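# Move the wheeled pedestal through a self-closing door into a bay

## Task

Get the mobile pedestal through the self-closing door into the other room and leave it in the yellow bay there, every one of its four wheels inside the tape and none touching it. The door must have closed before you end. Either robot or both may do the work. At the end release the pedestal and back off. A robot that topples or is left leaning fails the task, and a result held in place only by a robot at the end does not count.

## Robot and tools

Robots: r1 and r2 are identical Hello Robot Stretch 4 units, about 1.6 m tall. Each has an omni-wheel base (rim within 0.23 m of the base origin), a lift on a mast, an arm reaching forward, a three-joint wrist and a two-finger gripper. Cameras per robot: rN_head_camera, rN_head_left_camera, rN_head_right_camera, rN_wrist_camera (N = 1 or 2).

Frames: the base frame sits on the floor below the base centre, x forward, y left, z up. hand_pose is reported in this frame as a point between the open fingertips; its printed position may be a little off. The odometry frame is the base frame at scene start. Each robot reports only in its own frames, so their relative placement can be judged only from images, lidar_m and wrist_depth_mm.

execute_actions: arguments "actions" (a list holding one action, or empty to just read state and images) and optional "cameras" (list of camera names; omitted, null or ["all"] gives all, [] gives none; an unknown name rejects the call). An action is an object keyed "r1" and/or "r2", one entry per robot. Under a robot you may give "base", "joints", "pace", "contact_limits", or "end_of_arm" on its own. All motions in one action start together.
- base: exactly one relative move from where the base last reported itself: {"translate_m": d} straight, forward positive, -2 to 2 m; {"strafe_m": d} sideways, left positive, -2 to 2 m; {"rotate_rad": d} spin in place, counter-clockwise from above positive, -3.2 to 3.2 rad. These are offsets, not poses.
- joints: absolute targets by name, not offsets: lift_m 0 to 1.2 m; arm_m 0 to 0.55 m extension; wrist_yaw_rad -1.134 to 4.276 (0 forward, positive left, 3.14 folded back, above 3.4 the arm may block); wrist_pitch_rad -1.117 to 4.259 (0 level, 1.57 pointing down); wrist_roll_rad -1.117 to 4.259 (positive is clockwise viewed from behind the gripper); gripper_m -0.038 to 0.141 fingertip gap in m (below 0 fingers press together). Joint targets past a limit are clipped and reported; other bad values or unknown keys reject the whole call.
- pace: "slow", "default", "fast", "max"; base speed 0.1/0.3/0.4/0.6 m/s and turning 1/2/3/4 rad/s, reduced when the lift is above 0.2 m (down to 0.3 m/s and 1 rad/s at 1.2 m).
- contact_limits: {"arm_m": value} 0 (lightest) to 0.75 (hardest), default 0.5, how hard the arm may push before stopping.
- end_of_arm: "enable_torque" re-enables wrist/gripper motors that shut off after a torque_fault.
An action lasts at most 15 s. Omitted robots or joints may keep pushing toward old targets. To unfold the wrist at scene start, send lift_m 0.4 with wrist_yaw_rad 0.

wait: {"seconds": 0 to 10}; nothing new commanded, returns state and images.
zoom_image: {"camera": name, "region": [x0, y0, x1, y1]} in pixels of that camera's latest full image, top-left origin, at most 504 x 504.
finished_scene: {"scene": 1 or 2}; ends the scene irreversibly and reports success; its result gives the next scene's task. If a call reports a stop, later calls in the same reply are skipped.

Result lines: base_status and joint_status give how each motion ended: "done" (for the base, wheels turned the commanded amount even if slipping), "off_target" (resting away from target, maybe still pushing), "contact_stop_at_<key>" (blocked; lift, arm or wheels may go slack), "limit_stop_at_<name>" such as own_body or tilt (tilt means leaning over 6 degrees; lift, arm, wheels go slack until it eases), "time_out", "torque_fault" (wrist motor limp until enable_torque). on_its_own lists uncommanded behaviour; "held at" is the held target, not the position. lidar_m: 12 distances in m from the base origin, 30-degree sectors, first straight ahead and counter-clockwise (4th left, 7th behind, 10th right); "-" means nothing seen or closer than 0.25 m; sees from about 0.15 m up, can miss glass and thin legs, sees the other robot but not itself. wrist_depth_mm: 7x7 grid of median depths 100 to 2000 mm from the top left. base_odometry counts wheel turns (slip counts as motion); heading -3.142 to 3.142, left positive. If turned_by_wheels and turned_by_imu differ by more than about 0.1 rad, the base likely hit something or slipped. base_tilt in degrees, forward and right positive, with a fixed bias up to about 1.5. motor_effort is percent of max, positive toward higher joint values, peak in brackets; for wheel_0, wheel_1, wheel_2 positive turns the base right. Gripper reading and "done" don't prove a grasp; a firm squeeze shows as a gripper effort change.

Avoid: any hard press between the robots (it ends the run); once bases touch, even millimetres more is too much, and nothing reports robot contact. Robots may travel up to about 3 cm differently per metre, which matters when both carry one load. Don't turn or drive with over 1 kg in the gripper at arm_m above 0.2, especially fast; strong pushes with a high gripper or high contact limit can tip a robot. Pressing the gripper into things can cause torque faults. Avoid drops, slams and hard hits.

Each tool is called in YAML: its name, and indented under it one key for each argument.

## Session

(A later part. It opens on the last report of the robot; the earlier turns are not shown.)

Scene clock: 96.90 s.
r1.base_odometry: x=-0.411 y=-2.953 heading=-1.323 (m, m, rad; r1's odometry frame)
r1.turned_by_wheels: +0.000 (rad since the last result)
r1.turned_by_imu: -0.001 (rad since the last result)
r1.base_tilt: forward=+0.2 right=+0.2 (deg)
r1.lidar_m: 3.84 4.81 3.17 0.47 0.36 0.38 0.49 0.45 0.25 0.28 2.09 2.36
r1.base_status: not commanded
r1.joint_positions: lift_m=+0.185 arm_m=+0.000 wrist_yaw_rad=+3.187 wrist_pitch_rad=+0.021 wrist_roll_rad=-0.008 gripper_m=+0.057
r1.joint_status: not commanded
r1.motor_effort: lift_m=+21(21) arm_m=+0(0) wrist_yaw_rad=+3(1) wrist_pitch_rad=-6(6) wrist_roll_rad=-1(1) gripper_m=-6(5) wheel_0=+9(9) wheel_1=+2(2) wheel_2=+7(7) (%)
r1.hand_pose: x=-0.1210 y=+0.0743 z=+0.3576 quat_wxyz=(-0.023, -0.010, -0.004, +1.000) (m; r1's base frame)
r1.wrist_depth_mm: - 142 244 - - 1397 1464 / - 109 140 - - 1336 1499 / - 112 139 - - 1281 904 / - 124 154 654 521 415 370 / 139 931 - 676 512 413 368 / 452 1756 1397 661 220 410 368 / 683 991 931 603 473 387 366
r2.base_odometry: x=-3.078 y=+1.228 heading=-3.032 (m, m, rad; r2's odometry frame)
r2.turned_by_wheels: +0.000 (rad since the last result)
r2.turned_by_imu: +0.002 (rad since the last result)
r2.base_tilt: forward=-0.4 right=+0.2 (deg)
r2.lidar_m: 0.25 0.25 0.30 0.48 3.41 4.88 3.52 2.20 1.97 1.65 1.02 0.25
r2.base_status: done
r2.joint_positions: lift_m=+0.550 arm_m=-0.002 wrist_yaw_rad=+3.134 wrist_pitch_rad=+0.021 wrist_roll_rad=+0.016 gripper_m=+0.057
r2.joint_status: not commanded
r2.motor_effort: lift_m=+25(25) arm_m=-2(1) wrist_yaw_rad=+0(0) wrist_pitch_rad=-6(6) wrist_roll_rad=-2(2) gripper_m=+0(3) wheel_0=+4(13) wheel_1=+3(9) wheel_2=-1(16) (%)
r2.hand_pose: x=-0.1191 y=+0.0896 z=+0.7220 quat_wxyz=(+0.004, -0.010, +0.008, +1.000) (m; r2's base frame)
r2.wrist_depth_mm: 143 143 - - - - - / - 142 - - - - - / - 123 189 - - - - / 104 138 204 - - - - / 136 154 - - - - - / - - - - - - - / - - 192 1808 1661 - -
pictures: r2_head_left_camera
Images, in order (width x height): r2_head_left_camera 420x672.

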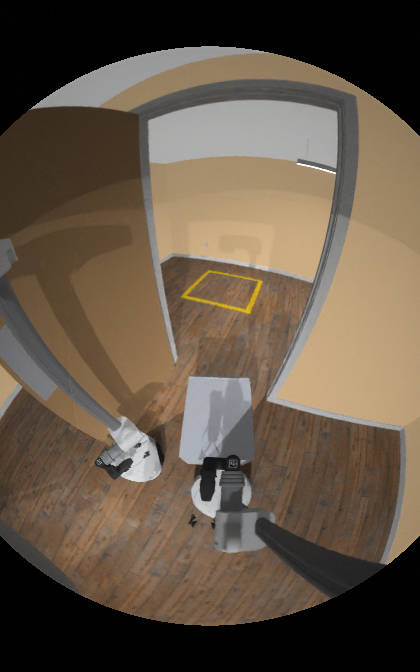

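execute_actions:
  actions:
    - {"r2":{"base":{"strafe_m":0.08}}}
  cameras: []

execute_actions:
  actions:
    - {"r2":{"base":{"translate_m":0.55}}}
  cameras: ["r2_head_left_camera"]

Scene clock: 101.43 s.
r1.base_odometry: x=-0.411 y=-2.953 heading=-1.323 (m, m, rad; r1's odometry frame)
r1.turned_by_wheels: +0.000 (rad since the last result)
r1.turned_by_imu: -0.001 (rad since the last result)
r1.base_tilt: forward=+0.1 right=+0.2 (deg)
r1.lidar_m: 3.86 4.82 3.17 0.40 0.37 0.37 0.48 0.42 0.25 0.25 2.08 2.36
r1.base_status: not commanded
r1.joint_positions: lift_m=+0.185 arm_m=+0.000 wrist_yaw_rad=+3.187 wrist_pitch_rad=+0.021 wrist_roll_rad=-0.008 gripper_m=+0.057
r1.joint_status: not commanded
r1.motor_effort: lift_m=+21(21) arm_m=+0(0) wrist_yaw_rad=+1(2) wrist_pitch_rad=-6(6) wrist_roll_rad=-1(1) gripper_m=-4(5) wheel_0=+9(9) wheel_1=+2(2) wheel_2=+7(7) (%)
r1.hand_pose: x=-0.1210 y=+0.0743 z=+0.3576 quat_wxyz=(-0.023, -0.010, -0.004, +1.000) (m; r1's base frame)
r1.wrist_depth_mm: - 142 243 - - 1397 1464 / - 109 140 - - 1366 1464 / - 112 139 - - 1281 904 / - 124 154 647 512 415 373 / 139 931 - 668 512 413 370 / 452 1756 1464 668 220 410 368 / 683 1025 946 597 473 389 368
r2.base_odometry: x=-3.070 y=+1.148 heading=-3.031 (m, m, rad; r2's odometry frame)
r2.turned_by_wheels: +0.000 (rad since the last result)
r2.turned_by_imu: +0.001 (rad since the last result)
r2.base_tilt: forward=-0.3 right=+0.1 (deg)
r2.lidar_m: 0.25 0.25 0.37 0.39 3.33 4.87 3.69 2.26 2.04 1.67 1.07 0.25
r2.base_status: done
r2.joint_positions: lift_m=+0.550 arm_m=-0.002 wrist_yaw_rad=+3.134 wrist_pitch_rad=+0.021 wrist_roll_rad=+0.016 gripper_m=+0.057
r2.joint_status: not commanded
r2.motor_effort: lift_m=+25(25) arm_m=-2(2) wrist_yaw_rad=+0(0) wrist_pitch_rad=-7(7) wrist_roll_rad=-2(2) gripper_m=-2(0) wheel_0=+2(7) wheel_1=+1(11) wheel_2=-2(2) (%)
r2.hand_pose: x=-0.1191 y=+0.0896 z=+0.7220 quat_wxyz=(+0.004, -0.010, +0.008, +1.000) (m; r2's base frame)
r2.wrist_depth_mm: 143 143 - - - - - / - 142 - - - - - / - 123 189 - - - - / 104 138 204 - - - - / 136 154 - - - - - / - - - - - - - / - - 192 1863 1708 - -
pictures: none
No camera images: the call's "cameras" was empty. Leave "cameras" out to get every camera's image.

Scene clock: 104.73 s.
r1.base_odometry: x=-0.411 y=-2.953 heading=-1.323 (m, m, rad; r1's odometry frame)
r1.turned_by_wheels: +0.000 (rad since the last result)
r1.turned_by_imu: -0.001 (rad since the last result)
r1.base_tilt: forward=+0.2 right=+0.3 (deg)
r1.lidar_m: 3.84 4.82 3.17 2.65 2.12 0.45 0.46 0.45 0.25 0.26 2.07 2.34
r1.base_status: not commanded
r1.joint_positions: lift_m=+0.185 arm_m=+0.000 wrist_yaw_rad=+3.187 wrist_pitch_rad=+0.021 wrist_roll_rad=-0.008 gripper_m=+0.057
r1.joint_status: not commanded
r1.motor_effort: lift_m=+21(21) arm_m=+0(0) wrist_yaw_rad=+0(1) wrist_pitch_rad=-6(6) wrist_roll_rad=-2(2) gripper_m=-5(7) wheel_0=+9(9) wheel_1=+2(2) wheel_2=+7(7) (%)
r1.hand_pose: x=-0.1210 y=+0.0743 z=+0.3576 quat_wxyz=(-0.023, -0.010, -0.004, +1.000) (m; r1's base frame)
r1.wrist_depth_mm: - 142 243 - 691 715 1464 / - 110 140 - - 1281 1464 / - 112 139 - - 750 1430 / - 124 154 891 1308 741 1430 / 139 931 842 866 1255 741 1397 / 452 1576 788 831 220 707 1366 / 683 1025 778 597 530 554 1060
r2.base_odometry: x=-3.616 y=+1.087 heading=-3.031 (m, m, rad; r2's odometry frame)
r2.turned_by_wheels: +0.000 (rad since the last result)
r2.turned_by_imu: +0.002 (rad since the last result)
r2.base_tilt: forward=-0.2 right=+0.2 (deg)
r2.lidar_m: 0.25 0.25 0.62 0.57 0.45 0.56 3.90 2.46 2.24 0.76 0.55 0.25
r2.base_status: done
r2.joint_positions: lift_m=+0.550 arm_m=-0.002 wrist_yaw_rad=+3.134 wrist_pitch_rad=+0.021 wrist_roll_rad=+0.016 gripper_m=+0.057
r2.joint_status: not commanded
r2.motor_effort: lift_m=+25(25) arm_m=-2(2) wrist_yaw_rad=+0(0) wrist_pitch_rad=-7(7) wrist_roll_rad=-2(2) gripper_m=-1(3) wheel_0=+5(13) wheel_1=+3(11) wheel_2=-3(15) (%)
r2.hand_pose: x=-0.1191 y=+0.0896 z=+0.7220 quat_wxyz=(+0.004, -0.010, +0.008, +1.000) (m; r2's base frame)
r2.wrist_depth_mm: 143 143 - - - - - / - 142 - - - - - / - 123 189 - - - - / 104 138 205 - - - - / 137 155 - - - - - / - - - - - - - / - - 193 1863 1661 - -
pictures: r2_head_left_camera
Images, in order (width x height): r2_head_left_camera 420x672.

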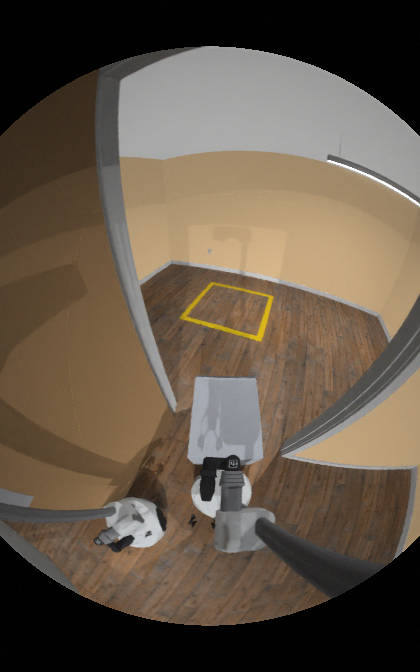

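execute_actions:
  actions:
    - {"r2":{"base":{"strafe_m":0.03}}}
  cameras: []

execute_actions:
  actions:
    - {"r2":{"base":{"translate_m":0.8}}}
  cameras: ["r2_head_left_camera"]

Scene clock: 109.53 s.
r1.base_odometry: x=-0.411 y=-2.953 heading=-1.323 (m, m, rad; r1's odometry frame)
r1.turned_by_wheels: +0.000 (rad since the last result)
r1.turned_by_imu: -0.001 (rad since the last result)
r1.base_tilt: forward=+0.1 right=+0.3 (deg)
r1.lidar_m: 3.82 4.83 3.16 2.64 2.13 0.41 0.44 0.46 0.25 0.29 2.09 2.36
r1.base_status: not commanded
r1.joint_positions: lift_m=+0.185 arm_m=+0.000 wrist_yaw_rad=+3.187 wrist_pitch_rad=+0.021 wrist_roll_rad=-0.008 gripper_m=+0.057
r1.joint_status: not commanded
r1.motor_effort: lift_m=+21(21) arm_m=+0(0) wrist_yaw_rad=+2(1) wrist_pitch_rad=-6(6) wrist_roll_rad=-1(1) gripper_m=-2(4) wheel_0=+8(9) wheel_1=+2(2) wheel_2=+7(7) (%)
r1.hand_pose: x=-0.1210 y=+0.0743 z=+0.3576 quat_wxyz=(-0.023, -0.010, -0.004, +1.000) (m; r1's base frame)
r1.wrist_depth_mm: - 142 243 - 723 715 1464 / - 109 140 - - 723 1464 / - 112 139 - - 1255 1464 / - 124 154 891 1336 1281 1430 / 139 931 854 878 1255 1255 1397 / 452 1576 788 820 220 691 1397 / 683 1008 788 569 508 549 1078
r2.base_odometry: x=-3.612 y=+1.058 heading=-3.031 (m, m, rad; r2's odometry frame)
r2.turned_by_wheels: +0.000 (rad since the last result)
r2.turned_by_imu: +0.001 (rad since the last result)
r2.base_tilt: forward=-0.3 right=+0.2 (deg)
r2.lidar_m: 0.25 0.25 0.58 0.57 0.43 0.50 3.96 2.50 2.25 0.78 0.59 0.25
r2.base_status: done
r2.joint_positions: lift_m=+0.550 arm_m=-0.002 wrist_yaw_rad=+3.134 wrist_pitch_rad=+0.021 wrist_roll_rad=+0.016 gripper_m=+0.057
r2.joint_status: not commanded
r2.motor_effort: lift_m=+25(25) arm_m=-2(2) wrist_yaw_rad=+0(0) wrist_pitch_rad=-7(6) wrist_roll_rad=-2(2) gripper_m=-3(2) wheel_0=+2(8) wheel_1=+2(11) wheel_2=-5(4) (%)
r2.hand_pose: x=-0.1191 y=+0.0896 z=+0.7220 quat_wxyz=(+0.004, -0.010, +0.008, +1.000) (m; r2's base frame)
r2.wrist_depth_mm: 143 144 - - - - - / - 142 - - - - - / - 123 189 - - - - / 104 138 205 - - - - / 136 155 - - - - - / - - - - - - - / - - 192 1863 1708 - -
pictures: none
No camera images: the call's "cameras" was empty. Leave "cameras" out to get every camera's image.

Scene clock: 113.67 s.
r1.base_odometry: x=-0.411 y=-2.953 heading=-1.323 (m, m, rad; r1's odometry frame)
r1.turned_by_wheels: +0.000 (rad since the last result)
r1.turned_by_imu: -0.001 (rad since the last result)
r1.base_tilt: forward=+0.1 right=+0.3 (deg)
r1.lidar_m: 3.84 4.82 3.18 2.63 2.13 1.21 1.05 0.43 0.25 0.25 2.08 2.35
r1.base_status: not commanded
r1.joint_positions: lift_m=+0.185 arm_m=+0.000 wrist_yaw_rad=+3.187 wrist_pitch_rad=+0.021 wrist_roll_rad=-0.008 gripper_m=+0.057
r1.joint_status: not commanded
r1.motor_effort: lift_m=+21(21) arm_m=+0(0) wrist_yaw_rad=+3(1) wrist_pitch_rad=-6(6) wrist_roll_rad=-1(2) gripper_m=-6(0) wheel_0=+8(9) wheel_1=+2(2) wheel_2=+7(7) (%)
r1.hand_pose: x=-0.1210 y=+0.0743 z=+0.3576 quat_wxyz=(-0.023, -0.010, -0.004, +1.000) (m; r1's base frame)
r1.wrist_depth_mm: - 142 243 - - 1336 1499 / - 109 140 - - 1366 1464 / - 112 139 - - 1336 1430 / - 124 154 - - 1336 1430 / 139 931 1464 - - 1336 1430 / 452 1397 1160 1756 221 1281 1397 / 691 1008 946 1060 931 991 1060
r2.base_odometry: x=-4.407 y=+0.969 heading=-3.031 (m, m, rad; r2's odometry frame)
r2.turned_by_wheels: +0.000 (rad since the last result)
r2.turned_by_imu: +0.003 (rad since the last result)
r2.base_tilt: forward=-0.3 right=+0.2 (deg)
r2.lidar_m: 0.25 0.25 1.95 0.39 0.42 0.77 - 0.76 0.69 2.55 2.90 0.25
r2.base_status: done
r2.joint_positions: lift_m=+0.550 arm_m=-0.002 wrist_yaw_rad=+3.134 wrist_pitch_rad=+0.021 wrist_roll_rad=+0.016 gripper_m=+0.057
r2.joint_status: not commanded
r2.motor_effort: lift_m=+25(25) arm_m=-2(2) wrist_yaw_rad=+0(0) wrist_pitch_rad=-6(7) wrist_roll_rad=-2(2) gripper_m=-1(2) wheel_0=+3(13) wheel_1=+3(9) wheel_2=-3(14) (%)
r2.hand_pose: x=-0.1191 y=+0.0896 z=+0.7220 quat_wxyz=(+0.004, -0.010, +0.008, +1.000) (m; r2's base frame)
r2.wrist_depth_mm: 142 143 - - - 1118 544 / - 142 - - - 1118 559 / - 123 189 - - 1182 580 / 104 138 204 - - 1118 591 / 136 154 - - - - 603 / - - - - 1060 1098 615 / - - 191 1863 1229 1098 609
pictures: r2_head_left_camera
Images, in order (width x height): r2_head_left_camera 420x672.

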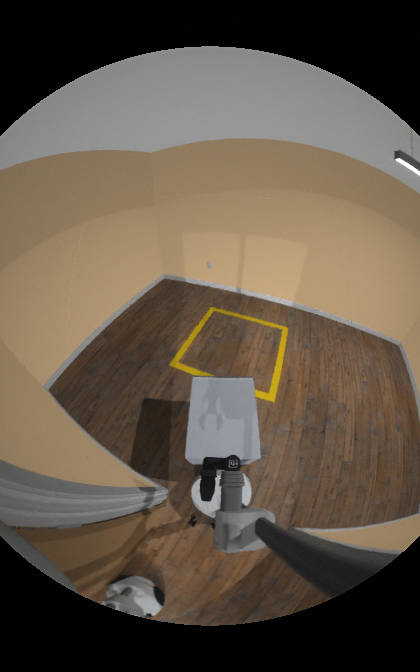

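execute_actions:
  actions:
    - {"r2":{"base":{"strafe_m":0.09}}}
  cameras: []

execute_actions:
  actions:
    - {"r2":{"base":{"translate_m":0.45}},"r1":{"base":{"translate_m":0.5}}}
  cameras: ["r2_head_left_camera"]

Scene clock: 118.87 s.
r1.base_odometry: x=-0.411 y=-2.953 heading=-1.323 (m, m, rad; r1's odometry frame)
r1.turned_by_wheels: +0.000 (rad since the last result)
r1.turned_by_imu: -0.001 (rad since the last result)
r1.base_tilt: forward=+0.1 right=+0.2 (deg)
r1.lidar_m: 3.83 4.83 3.14 2.64 2.15 1.23 1.02 0.44 0.25 0.25 2.09 2.34
r1.base_status: not commanded
r1.joint_positions: lift_m=+0.185 arm_m=+0.000 wrist_yaw_rad=+3.187 wrist_pitch_rad=+0.021 wrist_roll_rad=-0.008 gripper_m=+0.057
r1.joint_status: not commanded
r1.motor_effort: lift_m=+21(21) arm_m=+0(0) wrist_yaw_rad=-1(0) wrist_pitch_rad=-6(6) wrist_roll_rad=-1(1) gripper_m=-6(4) wheel_0=+8(9) wheel_1=+2(2) wheel_2=+7(8) (%)
r1.hand_pose: x=-0.1210 y=+0.0743 z=+0.3576 quat_wxyz=(-0.023, -0.010, -0.004, +1.000) (m; r1's base frame)
r1.wrist_depth_mm: - 142 243 - - 1366 1464 / - 109 140 - - 1366 1430 / - 112 139 - - 1366 1464 / - 124 154 - - 1336 1464 / 139 917 1499 - - 1308 1397 / 452 1160 1078 1808 221 1281 1397 / 691 1008 946 1078 946 991 1042
r2.base_odometry: x=-4.397 y=+0.880 heading=-3.031 (m, m, rad; r2's odometry frame)
r2.turned_by_wheels: +0.000 (rad since the last result)
r2.turned_by_imu: +0.001 (rad since the last result)
r2.base_tilt: forward=-0.3 right=+0.2 (deg)
r2.lidar_m: 0.25 0.27 1.98 0.30 0.32 0.58 1.16 2.94 0.76 2.64 0.32 0.25
r2.base_status: done
r2.joint_positions: lift_m=+0.550 arm_m=-0.002 wrist_yaw_rad=+3.134 wrist_pitch_rad=+0.021 wrist_roll_rad=+0.016 gripper_m=+0.057
r2.joint_status: not commanded
r2.motor_effort: lift_m=+25(25) arm_m=-2(1) wrist_yaw_rad=+0(0) wrist_pitch_rad=-6(7) wrist_roll_rad=-2(2) gripper_m=-2(1) wheel_0=+1(6) wheel_1=+3(11) wheel_2=-6(5) (%)
r2.hand_pose: x=-0.1191 y=+0.0896 z=+0.7220 quat_wxyz=(+0.004, -0.010, +0.008, +1.000) (m; r2's base frame)
r2.wrist_depth_mm: 143 144 - - 1336 732 317 / - 142 - - - 788 327 / - 123 189 - - 854 340 / 104 138 204 - - 917 349 / 136 154 - - - 960 353 / - - - - 1025 1008 359 / - - 192 1863 1205 788 362
pictures: none
No camera images: the call's "cameras" was empty. Leave "cameras" out to get every camera's image.

Scene clock: 122.03 s.
r1.base_odometry: x=-0.288 y=-3.438 heading=-1.323 (m, m, rad; r1's odometry frame)
r1.turned_by_wheels: +0.000 (rad since the last result)
r1.turned_by_imu: +0.000 (rad since the last result)
r1.base_tilt: forward=+0.1 right=+0.2 (deg)
r1.lidar_m: 3.56 4.33 3.35 2.80 2.77 0.59 0.56 1.12 1.59 1.93 1.93 2.16
r1.base_status: done
r1.joint_positions: lift_m=+0.185 arm_m=+0.000 wrist_yaw_rad=+3.187 wrist_pitch_rad=+0.021 wrist_roll_rad=-0.008 gripper_m=+0.057
r1.joint_status: not commanded
r1.motor_effort: lift_m=+21(21) arm_m=+0(0) wrist_yaw_rad=-1(0) wrist_pitch_rad=-6(7) wrist_roll_rad=+0(1) gripper_m=-4(6) wheel_0=+4(14) wheel_1=+4(5) wheel_2=-4(22) (%)
r1.hand_pose: x=-0.1210 y=+0.0743 z=+0.3576 quat_wxyz=(-0.023, -0.010, -0.004, +1.000) (m; r1's base frame)
r1.wrist_depth_mm: - 141 243 798 1808 1983 - / - 110 140 809 1863 1921 - / - 112 139 768 1808 1863 - / - 124 154 759 1808 1921 - / 139 1397 1042 788 1808 1863 - / 778 1464 917 778 220 1756 1708 / 931 1098 960 715 691 991 1060
r2.base_odometry: x=-4.844 y=+0.830 heading=-3.031 (m, m, rad; r2's odometry frame)
r2.turned_by_wheels: +0.000 (rad since the last result)
r2.turned_by_imu: +0.002 (rad since the last result)
r2.base_tilt: forward=-0.3 right=+0.2 (deg)
r2.lidar_m: 0.25 0.26 1.98 0.97 0.62 0.55 1.14 1.06 1.38 2.81 0.25 0.25
r2.base_status: done
r2.joint_positions: lift_m=+0.550 arm_m=-0.002 wrist_yaw_rad=+3.134 wrist_pitch_rad=+0.021 wrist_roll_rad=+0.016 gripper_m=+0.057
r2.joint_status: not commanded
r2.motor_effort: lift_m=+25(25) arm_m=-2(2) wrist_yaw_rad=+0(0) wrist_pitch_rad=-7(6) wrist_roll_rad=-2(1) gripper_m=-2(2) wheel_0=+3(14) wheel_1=+3(10) wheel_2=-3(14) (%)
r2.hand_pose: x=-0.1191 y=+0.0896 z=+0.7220 quat_wxyz=(+0.004, -0.010, +0.008, +1.000) (m; r2's base frame)
r2.wrist_depth_mm: 143 144 - - 768 585 559 / - 141 - - 778 585 554 / - 123 189 - 798 580 549 / 104 138 204 - 809 574 544 / 136 154 - - 809 564 535 / - - - - 640 559 535 / 1464 - 193 1921 699 559 535
pictures: r2_head_left_camera
Images, in order (width x height): r2_head_left_camera 420x672.

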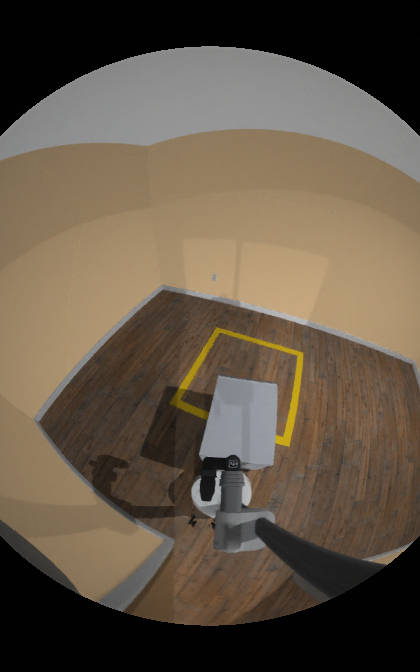

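execute_actions:
  actions:
    - {"r2":{"base":{"translate_m":0.53}}}
  cameras: []

execute_actions:
  actions:
    - {"r2":{"base":{"translate_m":-0.65}}}
  cameras: ["r2_head_left_camera","r2_head_camera","r1_wrist_camera"]

Scene clock: 128.20 s.
r1.base_odometry: x=-0.288 y=-3.438 heading=-1.323 (m, m, rad; r1's odometry frame)
r1.turned_by_wheels: +0.000 (rad since the last result)
r1.turned_by_imu: -0.002 (rad since the last result)
r1.base_tilt: forward=+0.1 right=+0.2 (deg)
r1.lidar_m: 3.55 4.34 3.34 2.79 2.77 1.66 1.42 1.41 1.58 1.93 1.92 2.18
r1.base_status: not commanded
r1.joint_positions: lift_m=+0.185 arm_m=+0.000 wrist_yaw_rad=+3.187 wrist_pitch_rad=+0.021 wrist_roll_rad=-0.008 gripper_m=+0.057
r1.joint_status: not commanded
r1.motor_effort: lift_m=+21(21) arm_m=+0(0) wrist_yaw_rad=+0(1) wrist_pitch_rad=-6(6) wrist_roll_rad=-2(1) gripper_m=-4(4) wheel_0=+4(5) wheel_1=+4(4) wheel_2=-4(4) (%)
r1.hand_pose: x=-0.1210 y=+0.0743 z=+0.3576 quat_wxyz=(-0.023, -0.010, -0.004, +1.000) (m; r1's base frame)
r1.wrist_depth_mm: - 141 243 1708 1708 1921 - / - 109 140 1661 1708 1921 - / - 113 138 1618 1756 1921 - / - 124 154 1661 1756 1863 - / 139 1397 1537 1576 1756 1863 - / 788 1397 1397 1537 222 1708 1708 / 946 1098 931 1098 931 991 1060
r2.base_odometry: x=-5.371 y=+0.771 heading=-3.031 (m, m, rad; r2's odometry frame)
r2.turned_by_wheels: +0.000 (rad since the last result)
r2.turned_by_imu: +0.001 (rad since the last result)
r2.base_tilt: forward=-0.3 right=+0.2 (deg)
r2.lidar_m: 0.25 0.27 1.80 1.82 1.15 1.02 1.13 1.46 2.58 2.98 0.25 0.25
r2.base_status: done
r2.joint_positions: lift_m=+0.550 arm_m=-0.002 wrist_yaw_rad=+3.134 wrist_pitch_rad=+0.021 wrist_roll_rad=+0.016 gripper_m=+0.057
r2.joint_status: not commanded
r2.motor_effort: lift_m=+25(25) arm_m=-2(2) wrist_yaw_rad=+0(0) wrist_pitch_rad=-7(7) wrist_roll_rad=-2(1) gripper_m=-1(2) wheel_0=+2(10) wheel_1=+0(8) wheel_2=-1(16) (%)
r2.hand_pose: x=-0.1191 y=+0.0896 z=+0.7220 quat_wxyz=(+0.004, -0.010, +0.008, +1.000) (m; r2's base frame)
r2.wrist_depth_mm: 143 144 1366 1308 1118 1042 976 / - 142 1366 1281 1118 1042 976 / - 123 189 1281 1118 1025 976 / 104 138 204 1281 1078 1025 976 / 136 154 1336 1281 1098 1008 960 / 1499 1499 1366 1229 1042 991 960 / 1464 1430 192 1205 1042 976 960
pictures: none
No camera images: the call's "cameras" was empty. Leave "cameras" out to get every camera's image.

Scene clock: 131.87 s.
r1.base_odometry: x=-0.288 y=-3.438 heading=-1.323 (m, m, rad; r1's odometry frame)
r1.turned_by_wheels: +0.000 (rad since the last result)
r1.turned_by_imu: -0.001 (rad since the last result)
r1.base_tilt: forward=+0.1 right=+0.1 (deg)
r1.lidar_m: 3.57 4.35 3.34 2.79 2.77 1.71 1.40 1.40 1.61 1.92 1.92 2.17
r1.base_status: not commanded
r1.joint_positions: lift_m=+0.185 arm_m=+0.000 wrist_yaw_rad=+3.187 wrist_pitch_rad=+0.021 wrist_roll_rad=-0.008 gripper_m=+0.057
r1.joint_status: not commanded
r1.motor_effort: lift_m=+21(21) arm_m=+0(0) wrist_yaw_rad=+1(2) wrist_pitch_rad=-6(6) wrist_roll_rad=-1(1) gripper_m=-2(5) wheel_0=+4(4) wheel_1=+5(4) wheel_2=-4(4) (%)
r1.hand_pose: x=-0.1210 y=+0.0743 z=+0.3576 quat_wxyz=(-0.023, -0.010, -0.004, +1.000) (m; r1's base frame)
r1.wrist_depth_mm: - 141 242 1661 1863 1983 - / - 109 140 1708 1808 1983 - / - 112 139 1618 1756 1983 - / - 124 154 1618 1756 1921 - / 139 1430 1537 1618 1756 1863 - / 788 1430 1430 1618 220 1708 1661 / 931 1098 946 1078 946 976 1060
r2.base_odometry: x=-4.725 y=+0.843 heading=-3.031 (m, m, rad; r2's odometry frame)
r2.turned_by_wheels: +0.000 (rad since the last result)
r2.turned_by_imu: -0.001 (rad since the last result)
r2.base_tilt: forward=-0.2 right=+0.1 (deg)
r2.lidar_m: 0.81 2.24 2.02 0.77 0.47 0.46 0.52 0.66 1.10 2.76 2.62 0.80
r2.base_status: done
r2.joint_positions: lift_m=+0.550 arm_m=-0.002 wrist_yaw_rad=+3.134 wrist_pitch_rad=+0.021 wrist_roll_rad=+0.016 gripper_m=+0.057
r2.joint_status: not commanded
r2.motor_effort: lift_m=+25(25) arm_m=-2(2) wrist_yaw_rad=+0(1) wrist_pitch_rad=-7(6) wrist_roll_rad=-2(2) gripper_m=-2(2) wheel_0=-1(4) wheel_1=-1(5) wheel_2=+0(7) (%)
r2.hand_pose: x=-0.1191 y=+0.0896 z=+0.7220 quat_wxyz=(+0.004, -0.010, +0.008, +1.000) (m; r2's base frame)
r2.wrist_depth_mm: 143 144 691 654 603 477 459 / - 142 683 647 597 473 455 / - 123 189 647 591 469 449 / 104 137 204 634 597 462 449 / 136 154 676 634 591 462 442 / 778 750 647 621 559 459 439 / 798 732 192 609 559 452 442
pictures: r1_wrist_camera, r2_head_camera, r2_head_left_camera
Images, in order (width x height): r1_wrist_camera 616x392, r2_head_camera 420x560, r2_head_left_camera 420x672.

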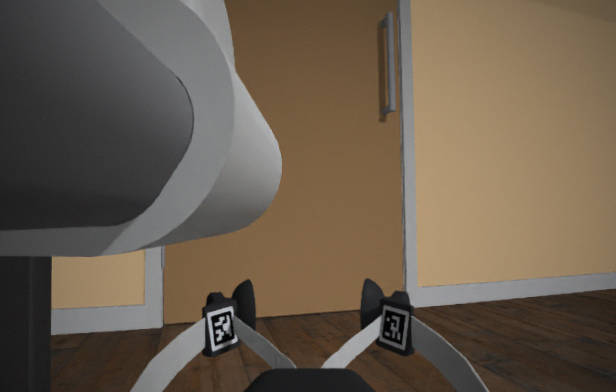

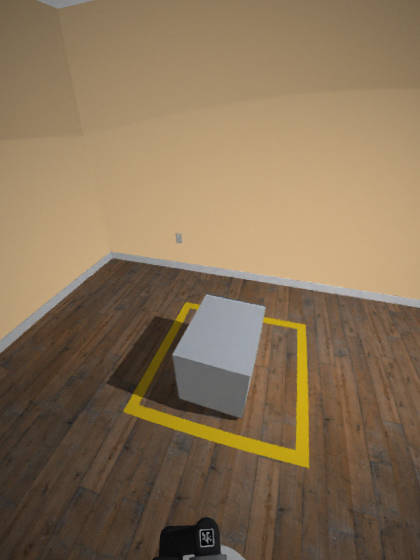

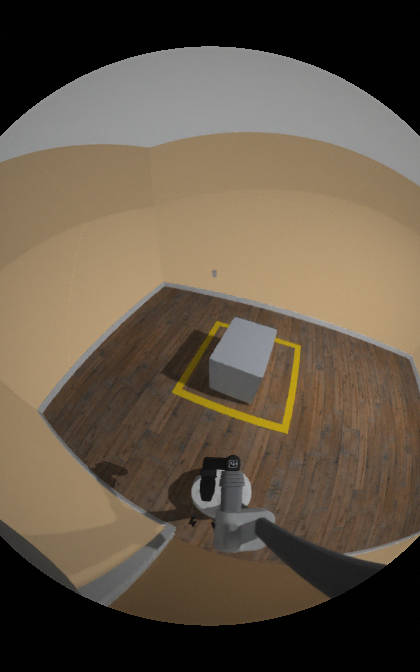

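finished_scene:
  scene: 2

The scene is finished: the task was done.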